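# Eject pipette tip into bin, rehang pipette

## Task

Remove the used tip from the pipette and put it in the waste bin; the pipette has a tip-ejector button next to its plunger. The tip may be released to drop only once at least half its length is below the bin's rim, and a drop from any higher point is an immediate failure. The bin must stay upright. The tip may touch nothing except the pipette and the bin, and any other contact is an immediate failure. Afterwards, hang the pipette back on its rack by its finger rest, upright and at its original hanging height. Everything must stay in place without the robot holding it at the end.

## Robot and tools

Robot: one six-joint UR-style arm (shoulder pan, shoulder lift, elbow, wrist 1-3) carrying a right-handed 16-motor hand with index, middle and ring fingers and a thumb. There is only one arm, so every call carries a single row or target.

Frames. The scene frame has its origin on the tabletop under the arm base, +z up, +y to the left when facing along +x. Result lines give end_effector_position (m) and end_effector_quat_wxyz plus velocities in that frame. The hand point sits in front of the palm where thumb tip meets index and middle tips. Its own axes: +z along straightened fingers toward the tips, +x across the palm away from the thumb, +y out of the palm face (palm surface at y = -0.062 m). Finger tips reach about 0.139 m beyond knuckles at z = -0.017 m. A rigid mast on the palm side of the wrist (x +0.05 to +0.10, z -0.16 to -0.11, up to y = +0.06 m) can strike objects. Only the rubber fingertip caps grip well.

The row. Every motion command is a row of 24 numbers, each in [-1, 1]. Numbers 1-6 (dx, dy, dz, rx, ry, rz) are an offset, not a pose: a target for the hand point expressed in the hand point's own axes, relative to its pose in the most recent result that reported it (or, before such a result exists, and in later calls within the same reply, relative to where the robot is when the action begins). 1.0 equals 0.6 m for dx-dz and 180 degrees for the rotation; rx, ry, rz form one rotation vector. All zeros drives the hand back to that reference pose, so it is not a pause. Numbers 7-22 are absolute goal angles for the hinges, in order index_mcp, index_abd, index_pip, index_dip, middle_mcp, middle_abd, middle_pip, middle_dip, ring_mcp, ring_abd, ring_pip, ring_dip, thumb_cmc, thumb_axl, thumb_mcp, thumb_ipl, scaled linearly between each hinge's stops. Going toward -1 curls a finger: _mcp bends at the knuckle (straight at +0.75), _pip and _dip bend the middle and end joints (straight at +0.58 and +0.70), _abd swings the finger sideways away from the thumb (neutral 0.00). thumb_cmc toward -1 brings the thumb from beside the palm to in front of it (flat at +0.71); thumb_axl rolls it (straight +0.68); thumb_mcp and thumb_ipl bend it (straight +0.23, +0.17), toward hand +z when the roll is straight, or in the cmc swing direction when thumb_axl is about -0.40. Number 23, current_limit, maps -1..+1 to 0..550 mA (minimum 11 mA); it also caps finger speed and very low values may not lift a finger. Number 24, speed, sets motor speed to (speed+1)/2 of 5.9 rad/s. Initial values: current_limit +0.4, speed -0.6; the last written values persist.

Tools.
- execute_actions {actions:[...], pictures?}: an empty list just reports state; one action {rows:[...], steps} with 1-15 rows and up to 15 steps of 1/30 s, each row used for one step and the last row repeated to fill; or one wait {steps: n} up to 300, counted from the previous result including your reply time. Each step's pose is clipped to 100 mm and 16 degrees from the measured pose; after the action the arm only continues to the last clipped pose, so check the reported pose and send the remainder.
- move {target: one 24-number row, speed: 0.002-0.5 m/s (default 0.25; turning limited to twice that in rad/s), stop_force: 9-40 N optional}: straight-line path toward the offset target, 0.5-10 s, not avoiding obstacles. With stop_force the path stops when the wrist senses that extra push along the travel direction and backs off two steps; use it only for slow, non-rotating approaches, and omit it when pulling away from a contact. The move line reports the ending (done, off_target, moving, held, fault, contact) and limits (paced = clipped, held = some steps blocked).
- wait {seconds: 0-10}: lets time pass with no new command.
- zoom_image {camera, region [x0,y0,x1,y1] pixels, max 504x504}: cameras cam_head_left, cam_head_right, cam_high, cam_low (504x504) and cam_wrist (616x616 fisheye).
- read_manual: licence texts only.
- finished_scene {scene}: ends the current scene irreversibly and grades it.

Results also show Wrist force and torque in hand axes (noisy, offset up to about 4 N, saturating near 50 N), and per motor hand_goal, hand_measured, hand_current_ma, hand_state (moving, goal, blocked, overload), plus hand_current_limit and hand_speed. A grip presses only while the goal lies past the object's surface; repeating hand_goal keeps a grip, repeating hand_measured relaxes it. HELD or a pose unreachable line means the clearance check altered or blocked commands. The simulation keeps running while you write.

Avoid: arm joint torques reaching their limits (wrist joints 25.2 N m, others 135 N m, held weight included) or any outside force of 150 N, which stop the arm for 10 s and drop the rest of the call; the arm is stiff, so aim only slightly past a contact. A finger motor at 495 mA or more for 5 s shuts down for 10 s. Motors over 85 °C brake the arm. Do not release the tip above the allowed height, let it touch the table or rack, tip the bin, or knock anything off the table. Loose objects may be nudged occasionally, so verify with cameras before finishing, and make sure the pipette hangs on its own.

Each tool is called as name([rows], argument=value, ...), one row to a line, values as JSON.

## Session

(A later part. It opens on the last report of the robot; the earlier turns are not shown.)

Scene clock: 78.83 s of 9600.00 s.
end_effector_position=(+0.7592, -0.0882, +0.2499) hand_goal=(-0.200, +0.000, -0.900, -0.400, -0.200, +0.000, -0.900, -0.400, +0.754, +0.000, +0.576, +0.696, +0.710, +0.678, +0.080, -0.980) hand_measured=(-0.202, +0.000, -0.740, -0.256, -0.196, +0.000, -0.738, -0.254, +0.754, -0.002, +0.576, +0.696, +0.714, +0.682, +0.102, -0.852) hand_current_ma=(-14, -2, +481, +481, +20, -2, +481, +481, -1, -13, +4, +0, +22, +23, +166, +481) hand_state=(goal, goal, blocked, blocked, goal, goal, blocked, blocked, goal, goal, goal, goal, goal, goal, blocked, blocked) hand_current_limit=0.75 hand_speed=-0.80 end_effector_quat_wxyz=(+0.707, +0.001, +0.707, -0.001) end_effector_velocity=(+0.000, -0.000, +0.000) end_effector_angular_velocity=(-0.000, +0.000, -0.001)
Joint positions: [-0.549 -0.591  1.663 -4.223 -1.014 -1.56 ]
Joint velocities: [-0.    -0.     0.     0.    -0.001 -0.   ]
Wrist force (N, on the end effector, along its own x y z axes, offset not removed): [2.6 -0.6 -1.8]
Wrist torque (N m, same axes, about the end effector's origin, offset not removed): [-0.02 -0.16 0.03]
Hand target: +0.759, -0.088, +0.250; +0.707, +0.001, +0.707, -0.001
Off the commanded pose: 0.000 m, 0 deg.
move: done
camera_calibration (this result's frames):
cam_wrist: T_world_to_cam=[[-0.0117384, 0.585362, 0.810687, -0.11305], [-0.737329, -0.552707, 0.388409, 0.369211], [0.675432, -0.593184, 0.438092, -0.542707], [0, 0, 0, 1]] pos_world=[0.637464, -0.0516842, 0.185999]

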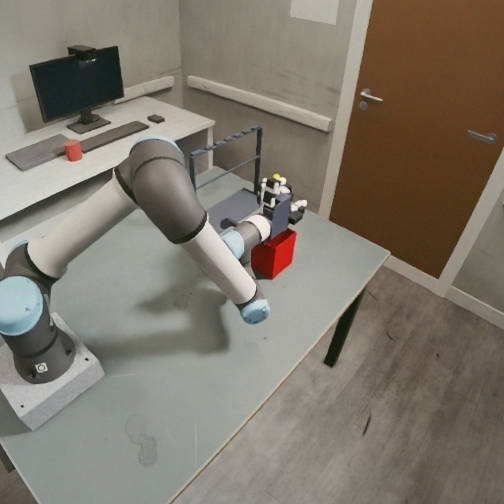

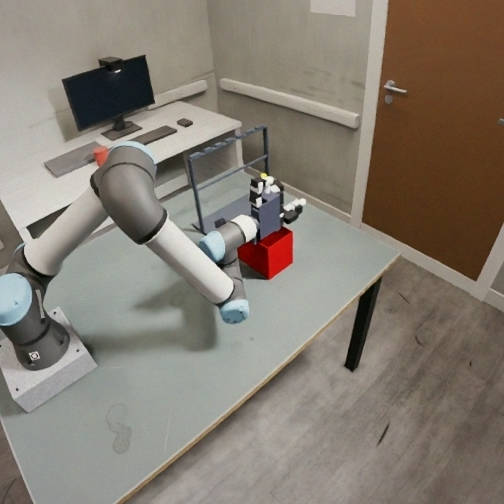

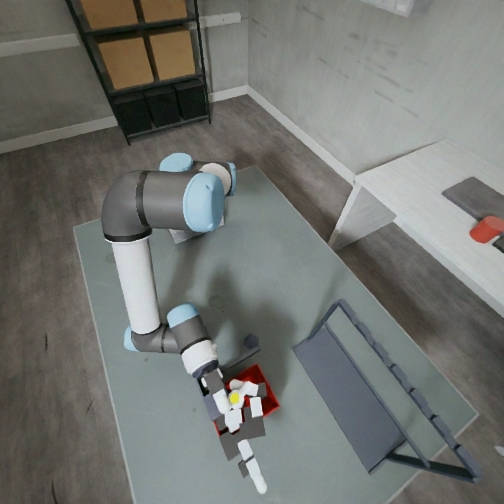

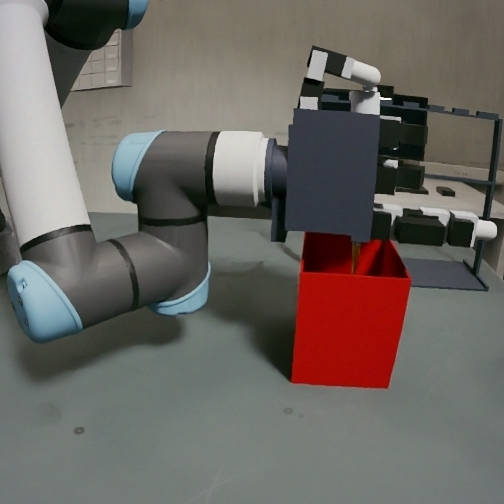

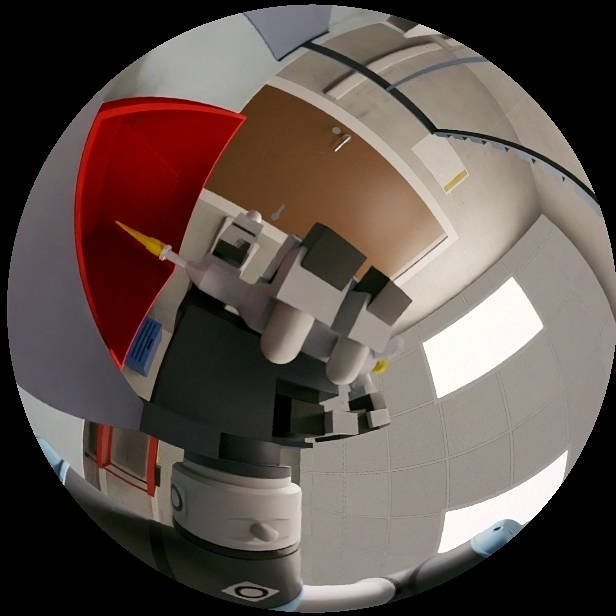

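On the button. Push with both joints at full current briefly.

execute_actions([
  {"rows":[[0,0,0,0,0,0,-0.2,0,-0.9,-0.4,-0.2,0,-0.9,-0.4,0.754,0,0.576,0.696,0.71,0.678,-0.1,-1,1,0]]},
], pictures=false)

execute_actions([
  {"rows":[[0,0,0,0,0,0,-0.2,0,-0.9,-0.4,-0.2,0,-0.9,-0.4,0.754,0,0.576,0.696,0.71,0.678,-0.1,-1,1,0]]},
], pictures=false)

execute_actions([
  {"rows":[[0,0,0,0,0,0,-0.2,0,-0.9,-0.4,-0.2,0,-0.9,-0.4,0.754,0,0.576,0.696,0.71,0.678,-0.1,-1,0.75,0]],"steps":3},
])

zoom_image(camera="cam_low", region=[290, 20, 430, 160])

Scene clock: 83.33 s of 9600.00 s.
end_effector_position=(+0.7592, -0.0882, +0.2499) hand_goal=(-0.200, +0.000, -0.900, -0.400, -0.200, +0.000, -0.900, -0.400, +0.754, +0.000, +0.576, +0.696, +0.710, +0.678, -0.100, -1.000) hand_measured=(-0.202, +0.000, -0.740, -0.260, -0.196, +0.000, -0.738, -0.256, +0.754, -0.002, +0.576, +0.696, +0.714, +0.682, +0.098, -0.854) hand_current_ma=(-14, -1, +550, +550, +20, -2, +550, +550, -1, -13, +4, +0, +23, +23, +550, +550) hand_state=(goal, goal, blocked, blocked, goal, goal, blocked, blocked, goal, goal, goal, goal, goal, goal, blocked, blocked) hand_current_limit=1.00 hand_speed=0.00 end_effector_quat_wxyz=(+0.707, +0.001, +0.707, -0.001) end_effector_velocity=(-0.000, -0.000, -0.001) end_effector_angular_velocity=(-0.000, +0.000, -0.001)
Joint positions: [-0.549 -0.591  1.663 -4.223 -1.014 -1.56 ]
Joint velocities: [-0.001  0.001  0.    -0.001  0.    -0.001]
Wrist force (N, on the end effector, along its own x y z axes, offset not removed): [1.6 -0.7 -0.6]
Wrist torque (N m, same axes, about the end effector's origin, offset not removed): [-0.09 -0.15 -0.07]
Hand target: +0.759, -0.088, +0.250; +0.707, +0.001, +0.707, -0.001
Off the commanded pose: 0.000 m, 0 deg.
Steps of this call (steps 1 to 90: nothing new was sent; then 1.00 s passed at rest; steps 91 to 105: all 15 steps of this action). Readings (end_effector_position | what the end effector reports):
91: (+0.7592, -0.0882, +0.2499) | hand_goal=(-0.200, +0.000, -0.900, -0.400, -0.200, +0.000, -0.900, -0.400, +0.754, +0.000, +0.576, +0.696, +0.710, +0.678, -0.100, -1.000) hand_measured=(-0.202, +0.000, -0.740, -0.256, -0.196, +0.000, -0.738, -0.254, +0.754, -0.002, +0.576, +0.696, +0.714, +0.682, +0.102, -0.852) hand_current_ma=(-14, -2, +481, +481, +20, -2, +481, +481, -1, -13, +4, +0, +22, +23, +166, +481) hand_state=(goal, goal, blocked, blocked, goal, goal, blocked, blocked, goal, goal, goal, goal, goal, goal, moving, moving) hand_current_limit=1.00 hand_speed=0.00
92: (+0.7592, -0.0882, +0.2499) | hand_goal=(-0.200, +0.000, -0.900, -0.400, -0.200, +0.000, -0.900, -0.400, +0.754, +0.000, +0.576, +0.696, +0.710, +0.678, -0.100, -1.000) hand_measured=(-0.202, +0.000, -0.740, -0.258, -0.196, +0.000, -0.738, -0.254, +0.754, -0.002, +0.576, +0.696, +0.714, +0.682, +0.100, -0.854) hand_current_ma=(-14, -1, +550, +518, +20, -2, +550, +521, -1, -13, +4, +0, +23, +23, +502, +535) hand_state=(goal, goal, moving, moving, goal, goal, moving, moving, goal, goal, goal, goal, goal, goal, moving, moving) hand_current_limit=1.00 hand_speed=0.00
94: (+0.7592, -0.0882, +0.2499) | hand_goal=(-0.200, +0.000, -0.900, -0.400, -0.200, +0.000, -0.900, -0.400, +0.754, +0.000, +0.576, +0.696, +0.710, +0.678, -0.100, -1.000) hand_measured=(-0.202, +0.000, -0.740, -0.260, -0.196, +0.000, -0.738, -0.256, +0.754, -0.002, +0.576, +0.696, +0.714, +0.682, +0.098, -0.854) hand_current_ma=(-14, -1, +550, +550, +20, -2, +550, +550, -1, -13, +4, +0, +23, +23, +550, +550) hand_state=(goal, goal, blocked, moving, goal, goal, blocked, blocked, goal, goal, goal, goal, goal, goal, moving, blocked) hand_current_limit=1.00 hand_speed=0.00
98: (+0.7592, -0.0882, +0.2499) | hand_goal=(-0.200, +0.000, -0.900, -0.400, -0.200, +0.000, -0.900, -0.400, +0.754, +0.000, +0.576, +0.696, +0.710, +0.678, -0.100, -1.000) hand_measured=(-0.202, +0.000, -0.740, -0.260, -0.196, +0.000, -0.738, -0.256, +0.754, -0.002, +0.576, +0.696, +0.714, +0.682, +0.098, -0.854) hand_current_ma=(-14, -1, +550, +550, +20, -2, +550, +550, -1, -13, +4, +0, +23, +23, +550, +550) hand_state=(goal, goal, blocked, blocked, goal, goal, blocked, blocked, goal, goal, goal, goal, goal, goal, blocked, blocked) hand_current_limit=1.00 hand_speed=0.00
105: the state above

Scene clock: 83.83 s of 9600.00 s.
end_effector_position=(+0.7592, -0.0882, +0.2499) hand_goal=(-0.200, +0.000, -0.900, -0.400, -0.200, +0.000, -0.900, -0.400, +0.754, +0.000, +0.576, +0.696, +0.710, +0.678, -0.100, -1.000) hand_measured=(-0.202, +0.000, -0.740, -0.260, -0.196, +0.000, -0.738, -0.256, +0.754, -0.002, +0.576, +0.696, +0.714, +0.682, +0.098, -0.854) hand_current_ma=(-14, -1, +550, +550, +20, -2, +550, +550, -1, -13, +4, +0, +23, +23, +550, +550) hand_state=(goal, goal, blocked, blocked, goal, goal, blocked, blocked, goal, goal, goal, goal, goal, goal, blocked, blocked) hand_current_limit=1.00 hand_speed=0.00 end_effector_quat_wxyz=(+0.707, +0.001, +0.707, -0.001) end_effector_velocity=(+0.000, +0.001, -0.000) end_effector_angular_velocity=(+0.000, +0.000, +0.001)
Joint positions: [-0.549 -0.591  1.663 -4.223 -1.014 -1.56 ]
Joint velocities: [ 0.001  0.     0.    -0.    -0.     0.   ]
Wrist force (N, on the end effector, along its own x y z axes, offset not removed): [0.4 -1.4 -3.0]
Wrist torque (N m, same axes, about the end effector's origin, offset not removed): [-0.06 -0.05 -0.05]
Hand target: +0.759, -0.088, +0.250; +0.707, +0.001, +0.707, -0.001
Off the commanded pose: 0.000 m, 0 deg.
Steps of this call (steps 1 to 15: all 15 steps of this action). Readings (end_effector_position | what the end effector reports):
1: (+0.7592, -0.0882, +0.2499) | hand_goal=(-0.200, +0.000, -0.900, -0.400, -0.200, +0.000, -0.900, -0.400, +0.754, +0.000, +0.576, +0.696, +0.710, +0.678, -0.100, -1.000) hand_measured=(-0.202, +0.000, -0.740, -0.260, -0.196, +0.000, -0.738, -0.256, +0.754, -0.002, +0.576, +0.696, +0.714, +0.682, +0.098, -0.854) hand_current_ma=(-14, -1, +550, +550, +20, -2, +550, +550, -1, -13, +4, +0, +23, +23, +550, +550) hand_state=(goal, goal, blocked, blocked, goal, goal, blocked, blocked, goal, goal, goal, goal, goal, goal, blocked, blocked) hand_current_limit=1.00 hand_speed=0.00
2: (+0.7592, -0.0882, +0.2499) | hand_goal=(-0.200, +0.000, -0.900, -0.400, -0.200, +0.000, -0.900, -0.400, +0.754, +0.000, +0.576, +0.696, +0.710, +0.678, -0.100, -1.000) hand_measured=(-0.202, +0.000, -0.740, -0.260, -0.196, +0.000, -0.738, -0.256, +0.754, -0.002, +0.576, +0.696, +0.714, +0.682, +0.098, -0.854) hand_current_ma=(-14, -1, +550, +550, +20, -2, +550, +550, -1, -13, +4, +0, +23, +23, +550, +550) hand_state=(goal, goal, blocked, blocked, goal, goal, blocked, blocked, goal, goal, goal, goal, goal, goal, blocked, blocked) hand_current_limit=1.00 hand_speed=0.00
4: (+0.7592, -0.0882, +0.2499) | hand_goal=(-0.200, +0.000, -0.900, -0.400, -0.200, +0.000, -0.900, -0.400, +0.754, +0.000, +0.576, +0.696, +0.710, +0.678, -0.100, -1.000) hand_measured=(-0.202, +0.000, -0.740, -0.260, -0.196, +0.000, -0.738, -0.256, +0.754, -0.002, +0.576, +0.696, +0.714, +0.682, +0.098, -0.854) hand_current_ma=(-14, -1, +550, +550, +20, -2, +550, +550, -1, -13, +4, +0, +23, +23, +550, +550) hand_state=(goal, goal, blocked, blocked, goal, goal, blocked, blocked, goal, goal, goal, goal, goal, goal, blocked, blocked) hand_current_limit=1.00 hand_speed=0.00
8: (+0.7592, -0.0882, +0.2499) | hand_goal=(-0.200, +0.000, -0.900, -0.400, -0.200, +0.000, -0.900, -0.400, +0.754, +0.000, +0.576, +0.696, +0.710, +0.678, -0.100, -1.000) hand_measured=(-0.202, +0.000, -0.740, -0.260, -0.196, +0.000, -0.738, -0.256, +0.754, -0.002, +0.576, +0.696, +0.714, +0.682, +0.098, -0.854) hand_current_ma=(-14, -1, +550, +550, +20, -2, +550, +550, -1, -13, +4, +0, +23, +23, +550, +550) hand_state=(goal, goal, blocked, blocked, goal, goal, blocked, blocked, goal, goal, goal, goal, goal, goal, blocked, blocked) hand_current_limit=1.00 hand_speed=0.00
15: the state above

Scene clock: 83.93 s of 9600.00 s.
end_effector_position=(+0.7592, -0.0882, +0.2499) hand_goal=(-0.200, +0.000, -0.900, -0.400, -0.200, +0.000, -0.900, -0.400, +0.754, +0.000, +0.576, +0.696, +0.710, +0.678, -0.100, -1.000) hand_measured=(-0.202, +0.000, -0.740, -0.260, -0.196, +0.000, -0.738, -0.256, +0.754, -0.002, +0.576, +0.696, +0.714, +0.682, +0.098, -0.854) hand_current_ma=(-14, -1, +479, +479, +20, -2, +479, +479, -1, -13, +4, +0, +23, +23, +479, +479) hand_state=(goal, goal, blocked, blocked, goal, goal, blocked, blocked, goal, goal, goal, goal, goal, goal, blocked, blocked) hand_current_limit=0.75 hand_speed=0.00 end_effector_quat_wxyz=(+0.707, +0.001, +0.707, -0.001) end_effector_velocity=(-0.000, +0.000, +0.000) end_effector_angular_velocity=(-0.001, -0.001, +0.000)
Joint positions: [-0.549 -0.591  1.663 -4.223 -1.014 -1.56 ]
Joint velocities: [ 0.    -0.     0.001 -0.002 -0.    -0.   ]
Wrist force (N, on the end effector, along its own x y z axes, offset not removed): [1.1 -1.2 -0.6]
Wrist torque (N m, same axes, about the end effector's origin, offset not removed): [-0.10 0.02 -0.04]
Hand target: +0.759, -0.088, +0.250; +0.707, +0.001, +0.707, -0.001
Off the commanded pose: 0.000 m, 0 deg.
Steps of this call (steps 1 to 3: all 3 steps of this action). Readings (end_effector_position | what the end effector reports):
1: (+0.7592, -0.0882, +0.2499) | hand_goal=(-0.200, +0.000, -0.900, -0.400, -0.200, +0.000, -0.900, -0.400, +0.754, +0.000, +0.576, +0.696, +0.710, +0.678, -0.100, -1.000) hand_measured=(-0.202, +0.000, -0.740, -0.260, -0.196, +0.000, -0.738, -0.256, +0.754, -0.002, +0.576, +0.696, +0.714, +0.682, +0.098, -0.854) hand_current_ma=(-14, -1, +550, +550, +20, -2, +550, +550, -1, -13, +4, +0, +23, +23, +550, +550) hand_state=(goal, goal, blocked, blocked, goal, goal, blocked, blocked, goal, goal, goal, goal, goal, goal, blocked, blocked) hand_current_limit=0.75 hand_speed=0.00
2: (+0.7592, -0.0882, +0.2499) | hand_goal=(-0.200, +0.000, -0.900, -0.400, -0.200, +0.000, -0.900, -0.400, +0.754, +0.000, +0.576, +0.696, +0.710, +0.678, -0.100, -1.000) hand_measured=(-0.202, +0.000, -0.740, -0.260, -0.196, +0.000, -0.738, -0.256, +0.754, -0.002, +0.576, +0.696, +0.714, +0.682, +0.098, -0.854) hand_current_ma=(-14, -1, +474, +474, +20, -2, +474, +474, -1, -13, +4, +0, +23, +23, +474, +474) hand_state=(goal, goal, moving, moving, goal, goal, moving, moving, goal, goal, goal, goal, goal, goal, moving, moving) hand_current_limit=0.75 hand_speed=0.00
3: the state above
camera_calibration (this result's frames):
cam_wrist: T_world_to_cam=[[-0.0117467, 0.585362, 0.810687, -0.113046], [-0.737321, -0.552717, 0.388409, 0.369205], [0.675441, -0.593174, 0.438092, -0.542709], [0, 0, 0, 1]] pos_world=[0.637462, -0.0516827, 0.185999]

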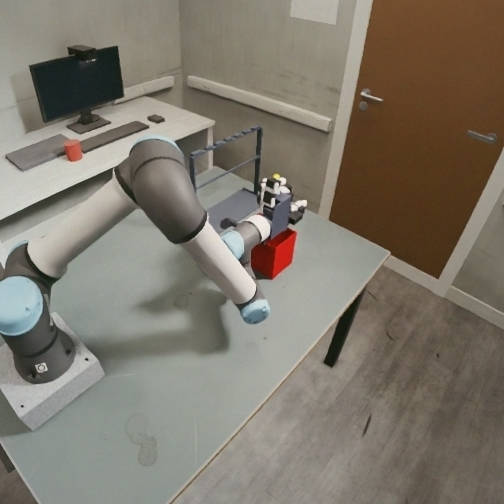

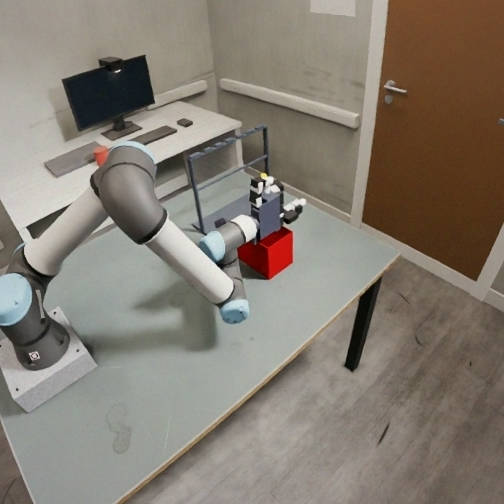

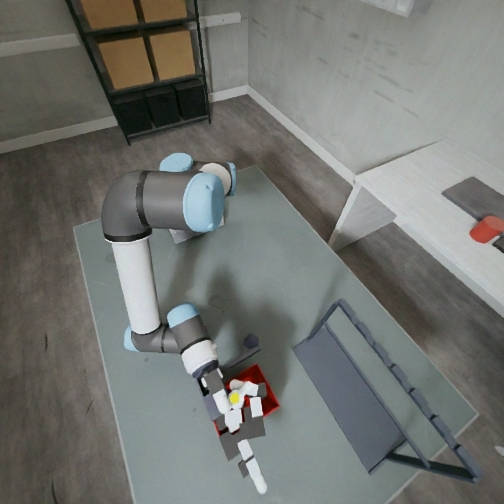

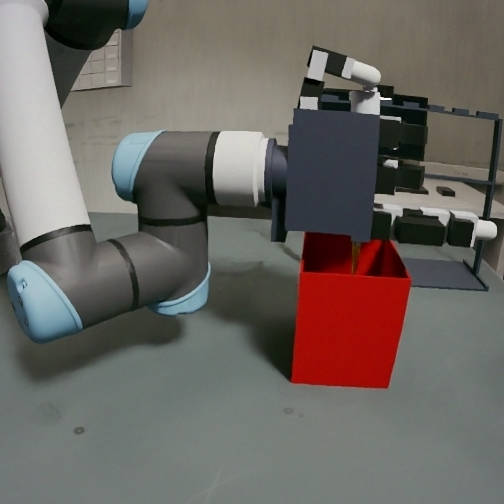

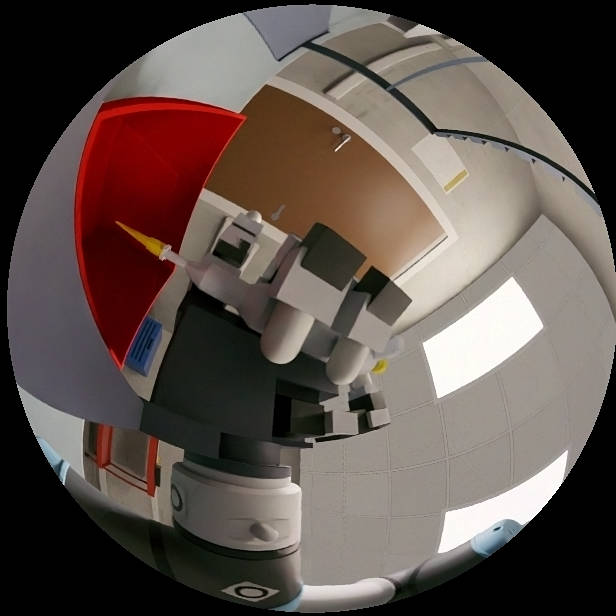

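Region (290, 20, 430, 160) of cam_low's 504x504 image, scaled by 3.600, with more detail than that image has.

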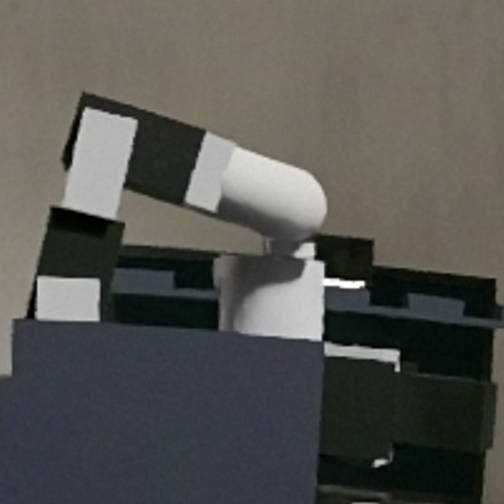

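move(target=[0,0,0,0,0,0,-0.2,0,-0.9,-0.4,-0.2,0,-0.9,-0.4,0.754,0,0.576,0.696,0.73,0.678,-0.28,-0.15,0.75,-0.5])

execute_actions([
  {"rows":[[0,0,0,0,0,0,-0.2,0,-0.9,-0.4,-0.2,0,-0.9,-0.4,0.754,0,0.576,0.696,0.73,0.678,-0.33,-0.7,1,1]]},
], pictures=false)

execute_actions([
  {"rows":[[0,0,0,0,0,0,-0.2,0,-0.9,-0.4,-0.2,0,-0.9,-0.4,0.754,0,0.576,0.696,0.73,0.678,-0.33,-0.7,0.75,1]],"steps":1},
])

zoom_image(camera="cam_low", region=[290, 20, 430, 160])

Scene clock: 90.97 s of 9600.00 s.
end_effector_position=(+0.7592, -0.0882, +0.2499) hand_goal=(-0.200, +0.000, -0.900, -0.400, -0.200, +0.000, -0.900, -0.400, +0.754, +0.000, +0.576, +0.696, +0.730, +0.678, -0.280, -0.150) hand_measured=(-0.202, +0.000, -0.740, -0.260, -0.198, +0.000, -0.738, -0.256, +0.754, -0.002, +0.576, +0.696, +0.732, +0.678, -0.282, -0.156) hand_current_ma=(-12, -1, +481, +481, +15, -2, +481, +481, -1, -13, +4, +0, +6, +3, -16, -39) hand_state=(goal, goal, blocked, blocked, goal, goal, blocked, blocked, goal, goal, goal, goal, goal, goal, goal, goal) hand_current_limit=0.75 hand_speed=-0.50 end_effector_quat_wxyz=(+0.707, +0.001, +0.707, -0.001) end_effector_velocity=(+0.000, +0.000, -0.000) end_effector_angular_velocity=(-0.001, +0.000, +0.000)
Joint positions: [-0.549 -0.591  1.663 -4.223 -1.014 -1.56 ]
Joint velocities: [ 0.     0.    -0.     0.    -0.    -0.001]
Wrist force (N, on the end effector, along its own x y z axes, offset not removed): [0.9 -1.3 0.5]
Wrist torque (N m, same axes, about the end effector's origin, offset not removed): [-0.27 -0.04 -0.16]
Hand target: +0.759, -0.088, +0.250; +0.707, +0.001, +0.707, -0.001
Off the commanded pose: 0.000 m, 0 deg.
After step 90, 2.90 s passed at rest.
move: done
camera_calibration (this result's frames):
cam_wrist: T_world_to_cam=[[-0.0117465, 0.585361, 0.810687, -0.113046], [-0.737321, -0.552717, 0.388409, 0.369204], [0.675441, -0.593174, 0.438091, -0.542709], [0, 0, 0, 1]] pos_world=[0.637462, -0.0516827, 0.185999]

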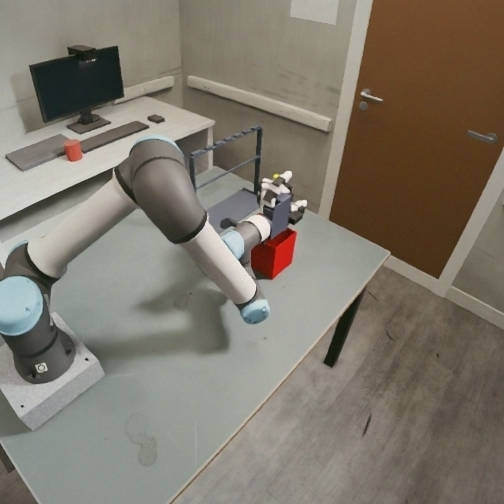

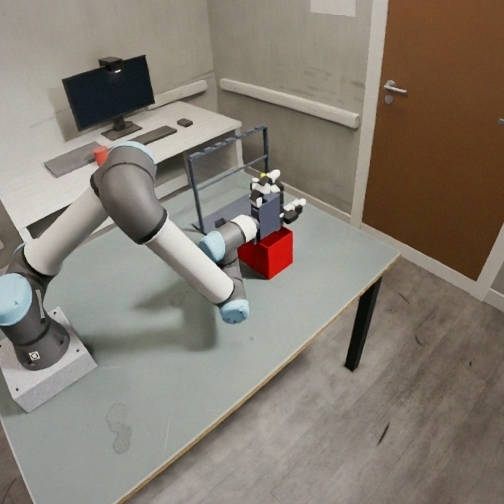

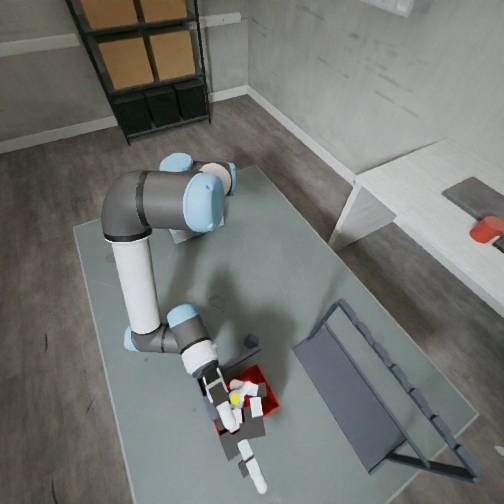

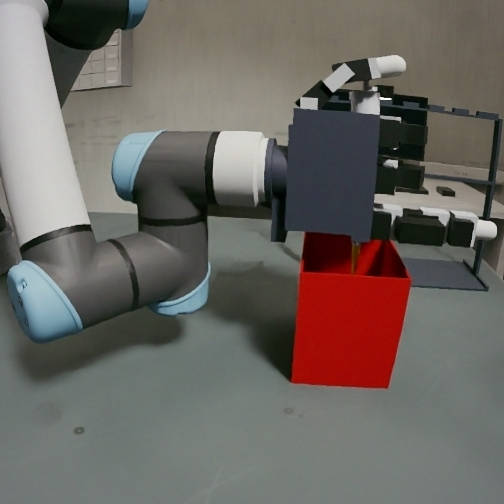

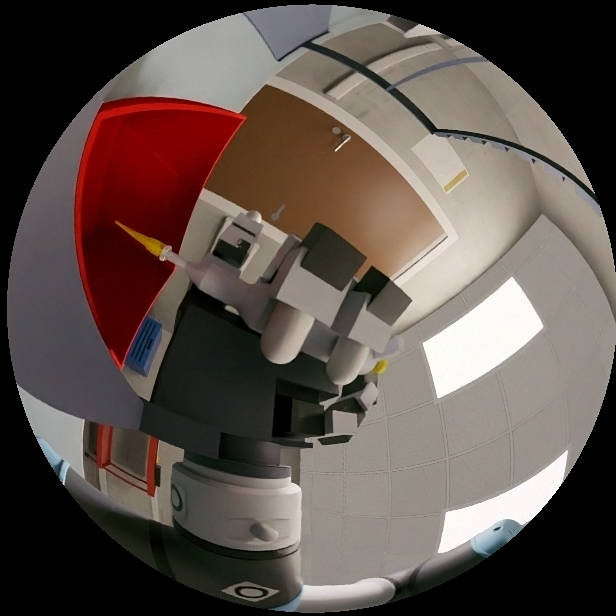

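Scene clock: 91.47 s of 9600.00 s.
end_effector_position=(+0.7592, -0.0882, +0.2499) hand_goal=(-0.200, +0.000, -0.900, -0.400, -0.200, +0.000, -0.900, -0.400, +0.754, +0.000, +0.576, +0.696, +0.730, +0.678, -0.330, -0.700) hand_measured=(-0.208, +0.004, -0.740, -0.262, -0.190, +0.004, -0.738, -0.258, +0.754, -0.002, +0.576, +0.696, +0.738, +0.682, -0.290, -0.342) hand_current_ma=(-38, +18, +550, +550, +51, +15, +550, +550, -1, -13, +4, +0, +41, +29, +307, +535) hand_state=(goal, goal, blocked, blocked, goal, goal, blocked, blocked, goal, goal, goal, goal, goal, goal, moving, moving) hand_current_limit=1.00 hand_speed=1.00 end_effector_quat_wxyz=(+0.707, +0.001, +0.707, -0.001) end_effector_velocity=(-0.000, +0.000, +0.000) end_effector_angular_velocity=(-0.000, -0.001, +0.000)
Joint positions: [-0.549 -0.591  1.663 -4.223 -1.014 -1.56 ]
Joint velocities: [ 0.    -0.    -0.    -0.001 -0.     0.001]
Wrist force (N, on the end effector, along its own x y z axes, offset not removed): [-0.2 -0.7 -0.2]
Wrist torque (N m, same axes, about the end effector's origin, offset not removed): [-0.15 0.07 -0.18]
Hand target: +0.759, -0.088, +0.250; +0.707, +0.001, +0.707, -0.001
Off the commanded pose: 0.000 m, 0 deg.
Steps of this call (steps 1 to 15: all 15 steps of this action). Readings (end_effector_position | what the end effector reports):
1: (+0.7592, -0.0882, +0.2499) | hand_goal=(-0.200, +0.000, -0.900, -0.400, -0.200, +0.000, -0.900, -0.400, +0.754, +0.000, +0.576, +0.696, +0.730, +0.678, -0.330, -0.700) hand_measured=(-0.202, +0.000, -0.740, -0.260, -0.198, +0.000, -0.738, -0.256, +0.754, -0.002, +0.576, +0.696, +0.732, +0.678, -0.282, -0.156) hand_current_ma=(-12, -1, +481, +481, +15, -2, +481, +481, -1, -13, +4, +0, +6, +3, -16, -39) hand_state=(goal, goal, blocked, blocked, goal, goal, blocked, blocked, goal, goal, goal, goal, goal, goal, moving, moving) hand_current_limit=1.00 hand_speed=1.00
2: (+0.7592, -0.0882, +0.2499) | hand_goal=(-0.200, +0.000, -0.900, -0.400, -0.200, +0.000, -0.900, -0.400, +0.754, +0.000, +0.576, +0.696, +0.730, +0.678, -0.330, -0.700) hand_measured=(-0.202, +0.000, -0.740, -0.260, -0.198, +0.000, -0.738, -0.256, +0.754, -0.002, +0.576, +0.696, +0.732, +0.678, -0.286, -0.162) hand_current_ma=(-12, -1, +550, +550, +15, -2, +550, +550, -1, -13, +4, +0, +6, +3, +153, +274) hand_state=(goal, goal, moving, moving, goal, goal, moving, moving, goal, goal, goal, goal, goal, goal, moving, moving) hand_current_limit=1.00 hand_speed=1.00
4: (+0.7592, -0.0882, +0.2499) | hand_goal=(-0.200, +0.000, -0.900, -0.400, -0.200, +0.000, -0.900, -0.400, +0.754, +0.000, +0.576, +0.696, +0.730, +0.678, -0.330, -0.700) hand_measured=(-0.202, +0.000, -0.740, -0.260, -0.198, +0.000, -0.738, -0.256, +0.754, -0.002, +0.576, +0.696, +0.732, +0.678, -0.326, -0.240) hand_current_ma=(-18, -1, +550, +550, +19, -2, +550, +550, -1, -13, +4, +0, +6, +3, +48, +239) hand_state=(moving, goal, blocked, blocked, goal, goal, blocked, blocked, goal, goal, goal, goal, goal, goal, moving, moving) hand_current_limit=1.00 hand_speed=1.00
8: (+0.7592, -0.0882, +0.2499) | hand_goal=(-0.200, +0.000, -0.900, -0.400, -0.200, +0.000, -0.900, -0.400, +0.754, +0.000, +0.576, +0.696, +0.730, +0.678, -0.330, -0.700) hand_measured=(-0.208, +0.004, -0.740, -0.262, -0.192, +0.002, -0.738, -0.258, +0.754, -0.002, +0.576, +0.696, +0.738, +0.682, -0.300, -0.316) hand_current_ma=(-38, +16, +550, +550, +46, +14, +550, +550, -1, -13, +4, +0, +39, +29, +255, +466) hand_state=(goal, goal, blocked, blocked, goal, goal, blocked, blocked, goal, goal, goal, goal, goal, goal, moving, moving) hand_current_limit=1.00 hand_speed=1.00
15: the state above

Scene clock: 91.50 s of 9600.00 s.
end_effector_position=(+0.7592, -0.0882, +0.2499) hand_goal=(-0.200, +0.000, -0.900, -0.400, -0.200, +0.000, -0.900, -0.400, +0.754, +0.000, +0.576, +0.696, +0.730, +0.678, -0.330, -0.700) hand_measured=(-0.208, +0.004, -0.740, -0.262, -0.190, +0.004, -0.738, -0.258, +0.754, -0.002, +0.576, +0.696, +0.738, +0.682, -0.290, -0.344) hand_current_ma=(-38, +18, +550, +550, +51, +15, +550, +550, -1, -13, +4, +0, +41, +29, +309, +539) hand_state=(goal, goal, blocked, blocked, goal, goal, blocked, blocked, goal, goal, goal, goal, goal, goal, blocked, moving) hand_current_limit=0.75 hand_speed=1.00 end_effector_quat_wxyz=(+0.707, +0.001, +0.707, -0.001) end_effector_velocity=(+0.000, -0.000, +0.000) end_effector_angular_velocity=(+0.000, -0.000, +0.000)
Joint positions: [-0.549 -0.591  1.663 -4.223 -1.014 -1.56 ]
Joint velocities: [-0.    -0.    -0.     0.     0.     0.001]
Wrist force (N, on the end effector, along its own x y z axes, offset not removed): [1.9 -2.9 -0.7]
Wrist torque (N m, same axes, about the end effector's origin, offset not removed): [-0.39 -0.34 0.02]
Hand target: +0.759, -0.088, +0.250; +0.707, +0.001, +0.707, -0.001
Off the commanded pose: 0.000 m, 0 deg.
Steps of this call (step 1: the one step of this action). Readings (end_effector_position | what the end effector reports):
1: the state above
camera_calibration (this result's frames):
cam_wrist: T_world_to_cam=[[-0.0117443, 0.58536, 0.810688, -0.113048], [-0.73732, -0.552718, 0.38841, 0.369203], [0.675442, -0.593175, 0.438089, -0.54271], [0, 0, 0, 1]] pos_world=[0.637462, -0.0516828, 0.186]

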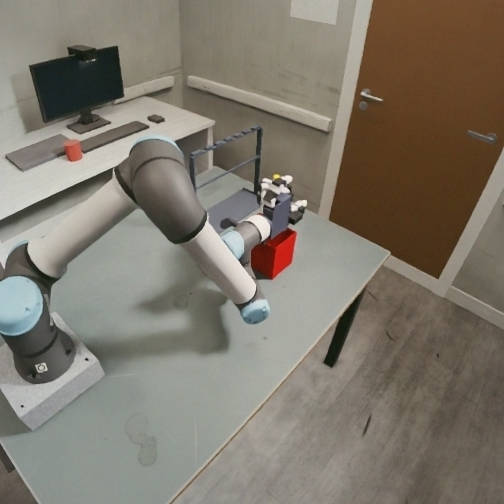

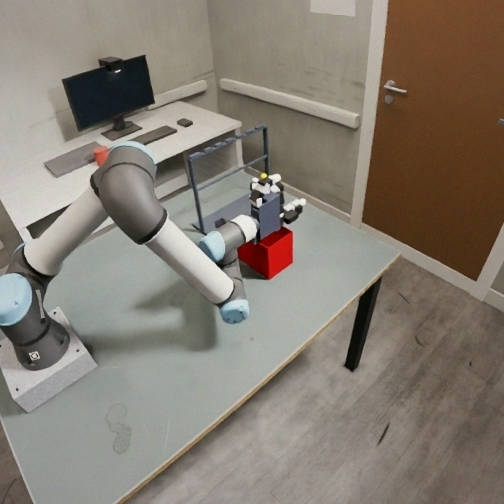

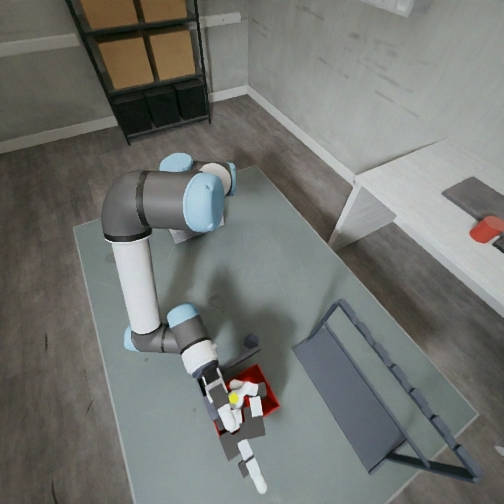

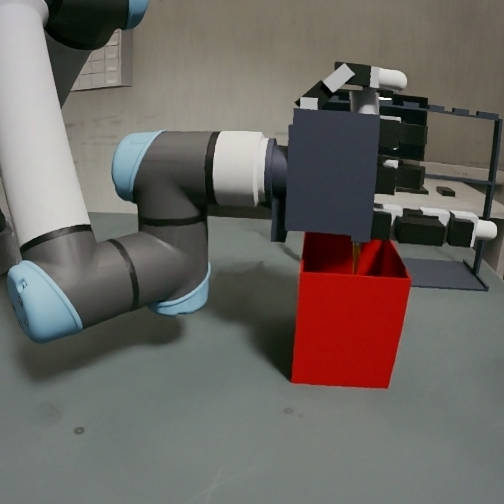

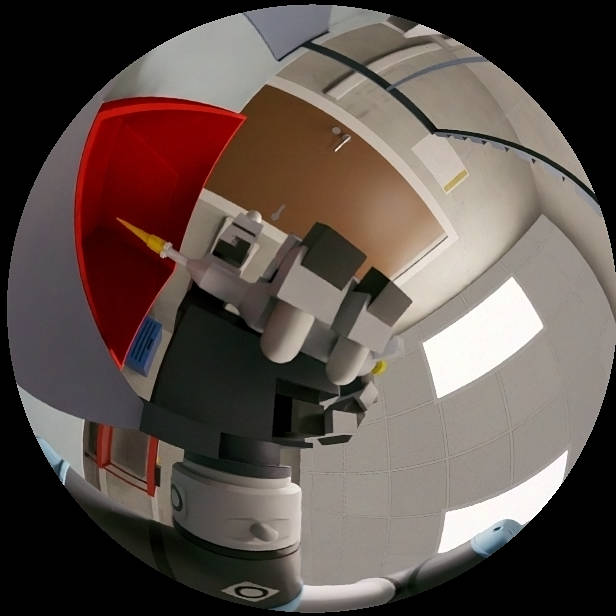

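Region (290, 20, 430, 160) of cam_low's 504x504 image, scaled by 3.600, with more detail than that image has.

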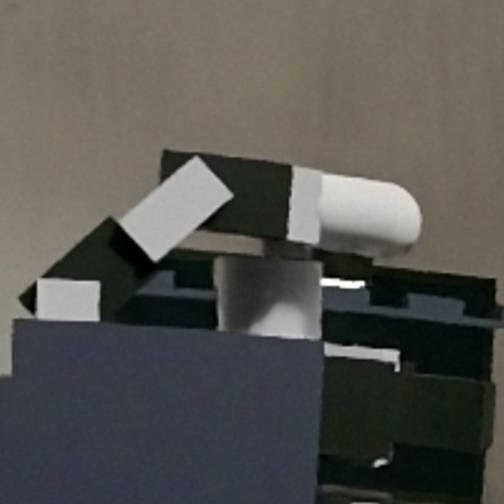

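move(target=[0,0,0,0,0,0,-0.2,0,-0.9,-0.4,-0.2,0,-0.9,-0.4,0.754,0,0.576,0.696,0.73,0.678,-0.6,-0.08,0.75,1])

move(target=[0,0,0,0,0,0,-0.2,0,-0.9,-0.4,-0.2,0,-0.9,-0.4,0.754,0,0.576,0.696,0.73,0.678,-0.6,-0.7,1,1])

execute_actions([
  {"rows":[[0,0,0,0,0,0,-0.2,0,-0.9,-0.4,-0.2,0,-0.9,-0.4,0.754,0,0.576,0.696,0.73,0.678,-0.6,-0.7,0.75,1]],"steps":1},
], pictures=false)

zoom_image(camera="cam_low", region=[290, 20, 430, 160])

Scene clock: 97.93 s of 9600.00 s.
end_effector_position=(+0.7592, -0.0882, +0.2499) hand_goal=(-0.200, +0.000, -0.900, -0.400, -0.200, +0.000, -0.900, -0.400, +0.754, +0.000, +0.576, +0.696, +0.730, +0.678, -0.600, -0.080) hand_measured=(-0.198, +0.000, -0.742, -0.262, -0.196, +0.004, -0.738, -0.258, +0.754, -0.002, +0.576, +0.696, +0.738, +0.678, -0.386, -0.076) hand_current_ma=(+7, +4, +481, +481, +21, +14, +481, +481, -1, -13, +4, +0, +39, +4, +481, +22) hand_state=(goal, goal, blocked, blocked, goal, goal, blocked, blocked, goal, goal, goal, goal, goal, goal, blocked, goal) hand_current_limit=0.75 hand_speed=1.00 end_effector_quat_wxyz=(+0.707, +0.001, +0.707, -0.001) end_effector_velocity=(+0.000, -0.000, -0.001) end_effector_angular_velocity=(+0.002, +0.002, -0.000)
Joint positions: [-0.549 -0.591  1.663 -4.223 -1.014 -1.56 ]
Joint velocities: [-0.     0.     0.001  0.002 -0.     0.   ]
Wrist force (N, on the end effector, along its own x y z axes, offset not removed): [0.7 0.6 -0.4]
Wrist torque (N m, same axes, about the end effector's origin, offset not removed): [0.04 -0.09 -0.14]
Hand target: +0.759, -0.088, +0.250; +0.707, +0.001, +0.707, -0.001
Off the commanded pose: 0.000 m, 0 deg.
After step 90, 2.73 s passed at rest.
move: done
camera_calibration (this result's frames):
cam_wrist: T_world_to_cam=[[-0.0117444, 0.58536, 0.810688, -0.113048], [-0.73732, -0.552718, 0.38841, 0.369203], [0.675442, -0.593175, 0.438089, -0.54271], [0, 0, 0, 1]] pos_world=[0.637462, -0.0516828, 0.186]

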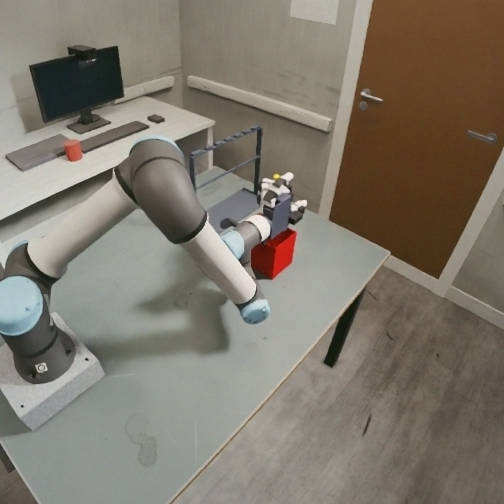

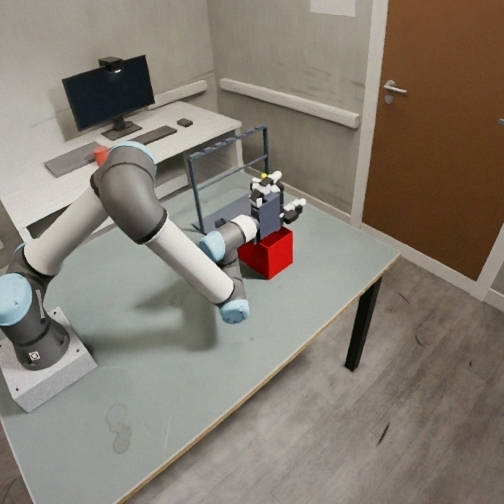

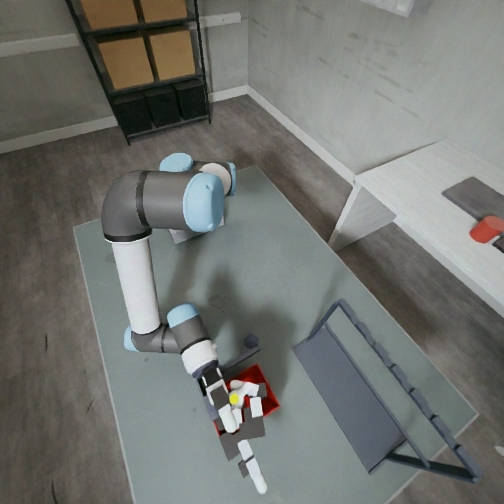

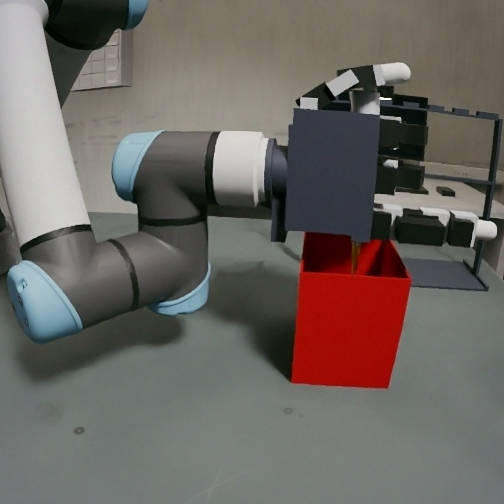

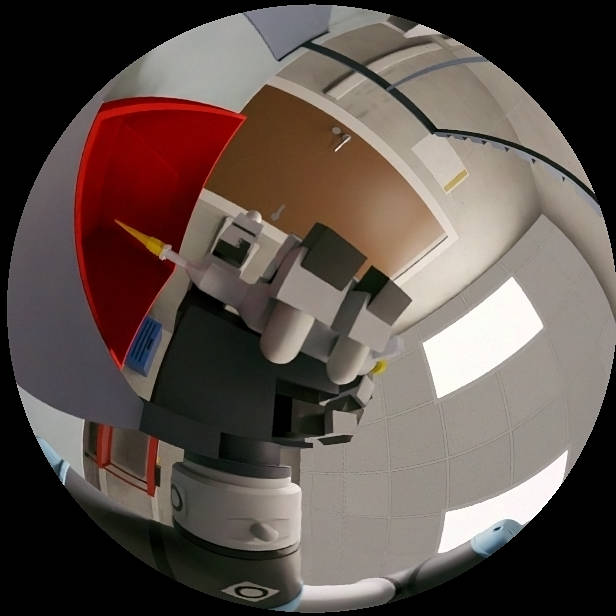

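Scene clock: 98.43 s of 9600.00 s.
end_effector_position=(+0.7592, -0.0882, +0.2499) hand_goal=(-0.200, +0.000, -0.900, -0.400, -0.200, +0.000, -0.900, -0.400, +0.754, +0.000, +0.576, +0.696, +0.730, +0.678, -0.600, -0.700) hand_measured=(-0.202, +0.002, -0.742, -0.266, -0.194, +0.004, -0.738, -0.260, +0.754, -0.004, +0.576, +0.696, +0.740, +0.682, -0.408, -0.192) hand_current_ma=(-9, +10, +550, +550, +37, +17, +550, +550, -1, -13, +4, +0, +50, +22, +550, +550) hand_state=(goal, goal, blocked, blocked, goal, goal, blocked, blocked, goal, goal, goal, goal, goal, goal, blocked, blocked) hand_current_limit=1.00 hand_speed=1.00 end_effector_quat_wxyz=(+0.707, +0.001, +0.707, -0.001) end_effector_velocity=(-0.000, +0.000, -0.000) end_effector_angular_velocity=(-0.000, +0.000, +0.000)
Joint positions: [-0.549 -0.591  1.663 -4.223 -1.014 -1.56 ]
Joint velocities: [ 0.  0.  0.  0.  0. -0.]
Wrist force (N, on the end effector, along its own x y z axes, offset not removed): [3.1 -0.8 0.5]
Wrist torque (N m, same axes, about the end effector's origin, offset not removed): [-0.18 -0.45 0.07]
Hand target: +0.759, -0.088, +0.250; +0.707, +0.001, +0.707, -0.001
Off the commanded pose: 0.000 m, 0 deg.
move: done
camera_calibration (this result's frames):
cam_wrist: T_world_to_cam=[[-0.0117443, 0.58536, 0.810688, -0.113048], [-0.73732, -0.552718, 0.38841, 0.369203], [0.675442, -0.593175, 0.438089, -0.54271], [0, 0, 0, 1]] pos_world=[0.637462, -0.0516828, 0.186]

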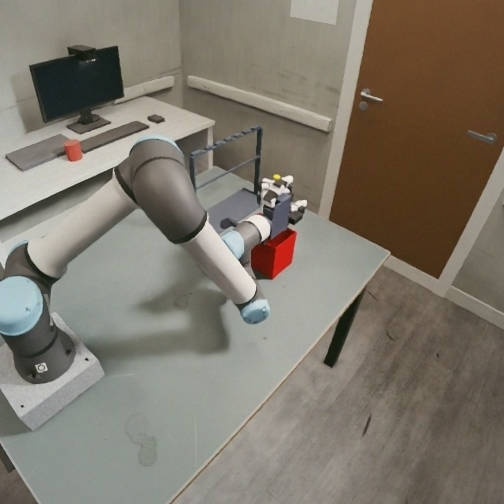

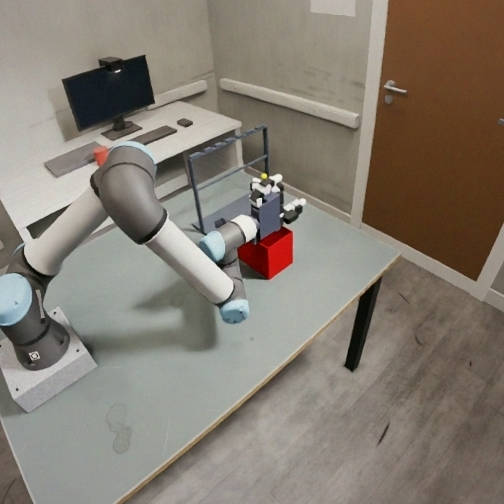

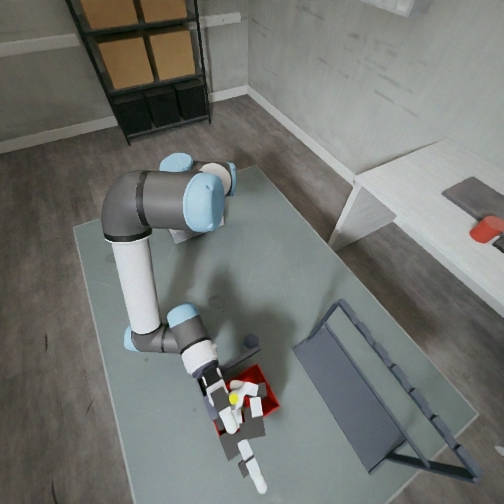

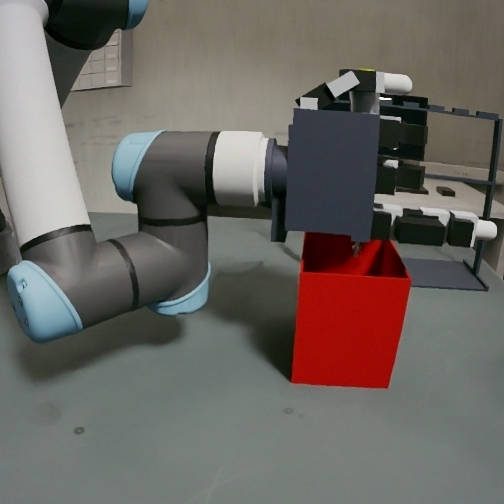

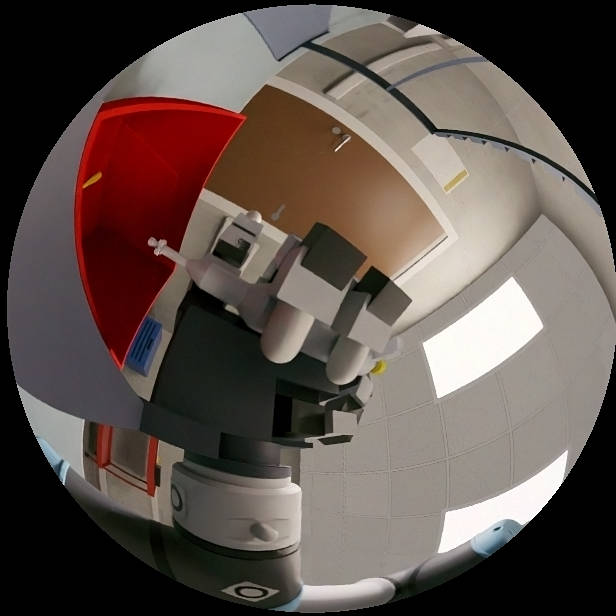

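Scene clock: 98.47 s of 9600.00 s.
end_effector_position=(+0.7592, -0.0882, +0.2499) hand_goal=(-0.200, +0.000, -0.900, -0.400, -0.200, +0.000, -0.900, -0.400, +0.754, +0.000, +0.576, +0.696, +0.730, +0.678, -0.600, -0.700) hand_measured=(-0.202, +0.002, -0.742, -0.266, -0.194, +0.004, -0.738, -0.260, +0.754, -0.004, +0.576, +0.696, +0.740, +0.682, -0.408, -0.192) hand_current_ma=(-9, +10, +550, +550, +37, +17, +550, +550, -1, -13, +4, +0, +50, +22, +550, +550) hand_state=(goal, goal, blocked, blocked, goal, goal, blocked, blocked, goal, goal, goal, goal, goal, goal, blocked, blocked) hand_current_limit=0.75 hand_speed=1.00 end_effector_quat_wxyz=(+0.707, +0.001, +0.707, -0.001) end_effector_velocity=(+0.000, -0.000, -0.000) end_effector_angular_velocity=(+0.001, +0.001, +0.000)
Joint positions: [-0.549 -0.591  1.663 -4.223 -1.014 -1.56 ]
Joint velocities: [-0.    -0.     0.     0.001  0.     0.001]
Wrist force (N, on the end effector, along its own x y z axes, offset not removed): [-0.1 -1.4 -0.6]
Wrist torque (N m, same axes, about the end effector's origin, offset not removed): [-0.26 0.04 -0.25]
Hand target: +0.759, -0.088, +0.250; +0.707, +0.001, +0.707, -0.001
Off the commanded pose: 0.000 m, 0 deg.
Steps of this call (step 1: the one step of this action). Readings (end_effector_position | what the end effector reports):
1: the state above

Region (290, 20, 430, 160) of cam_low's 504x504 image, scaled by 3.600, with more detail than that image has.

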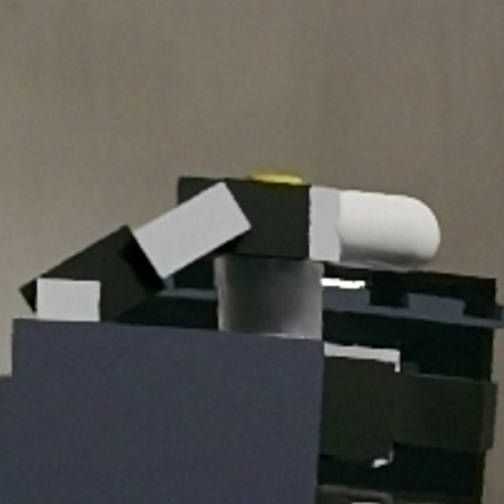

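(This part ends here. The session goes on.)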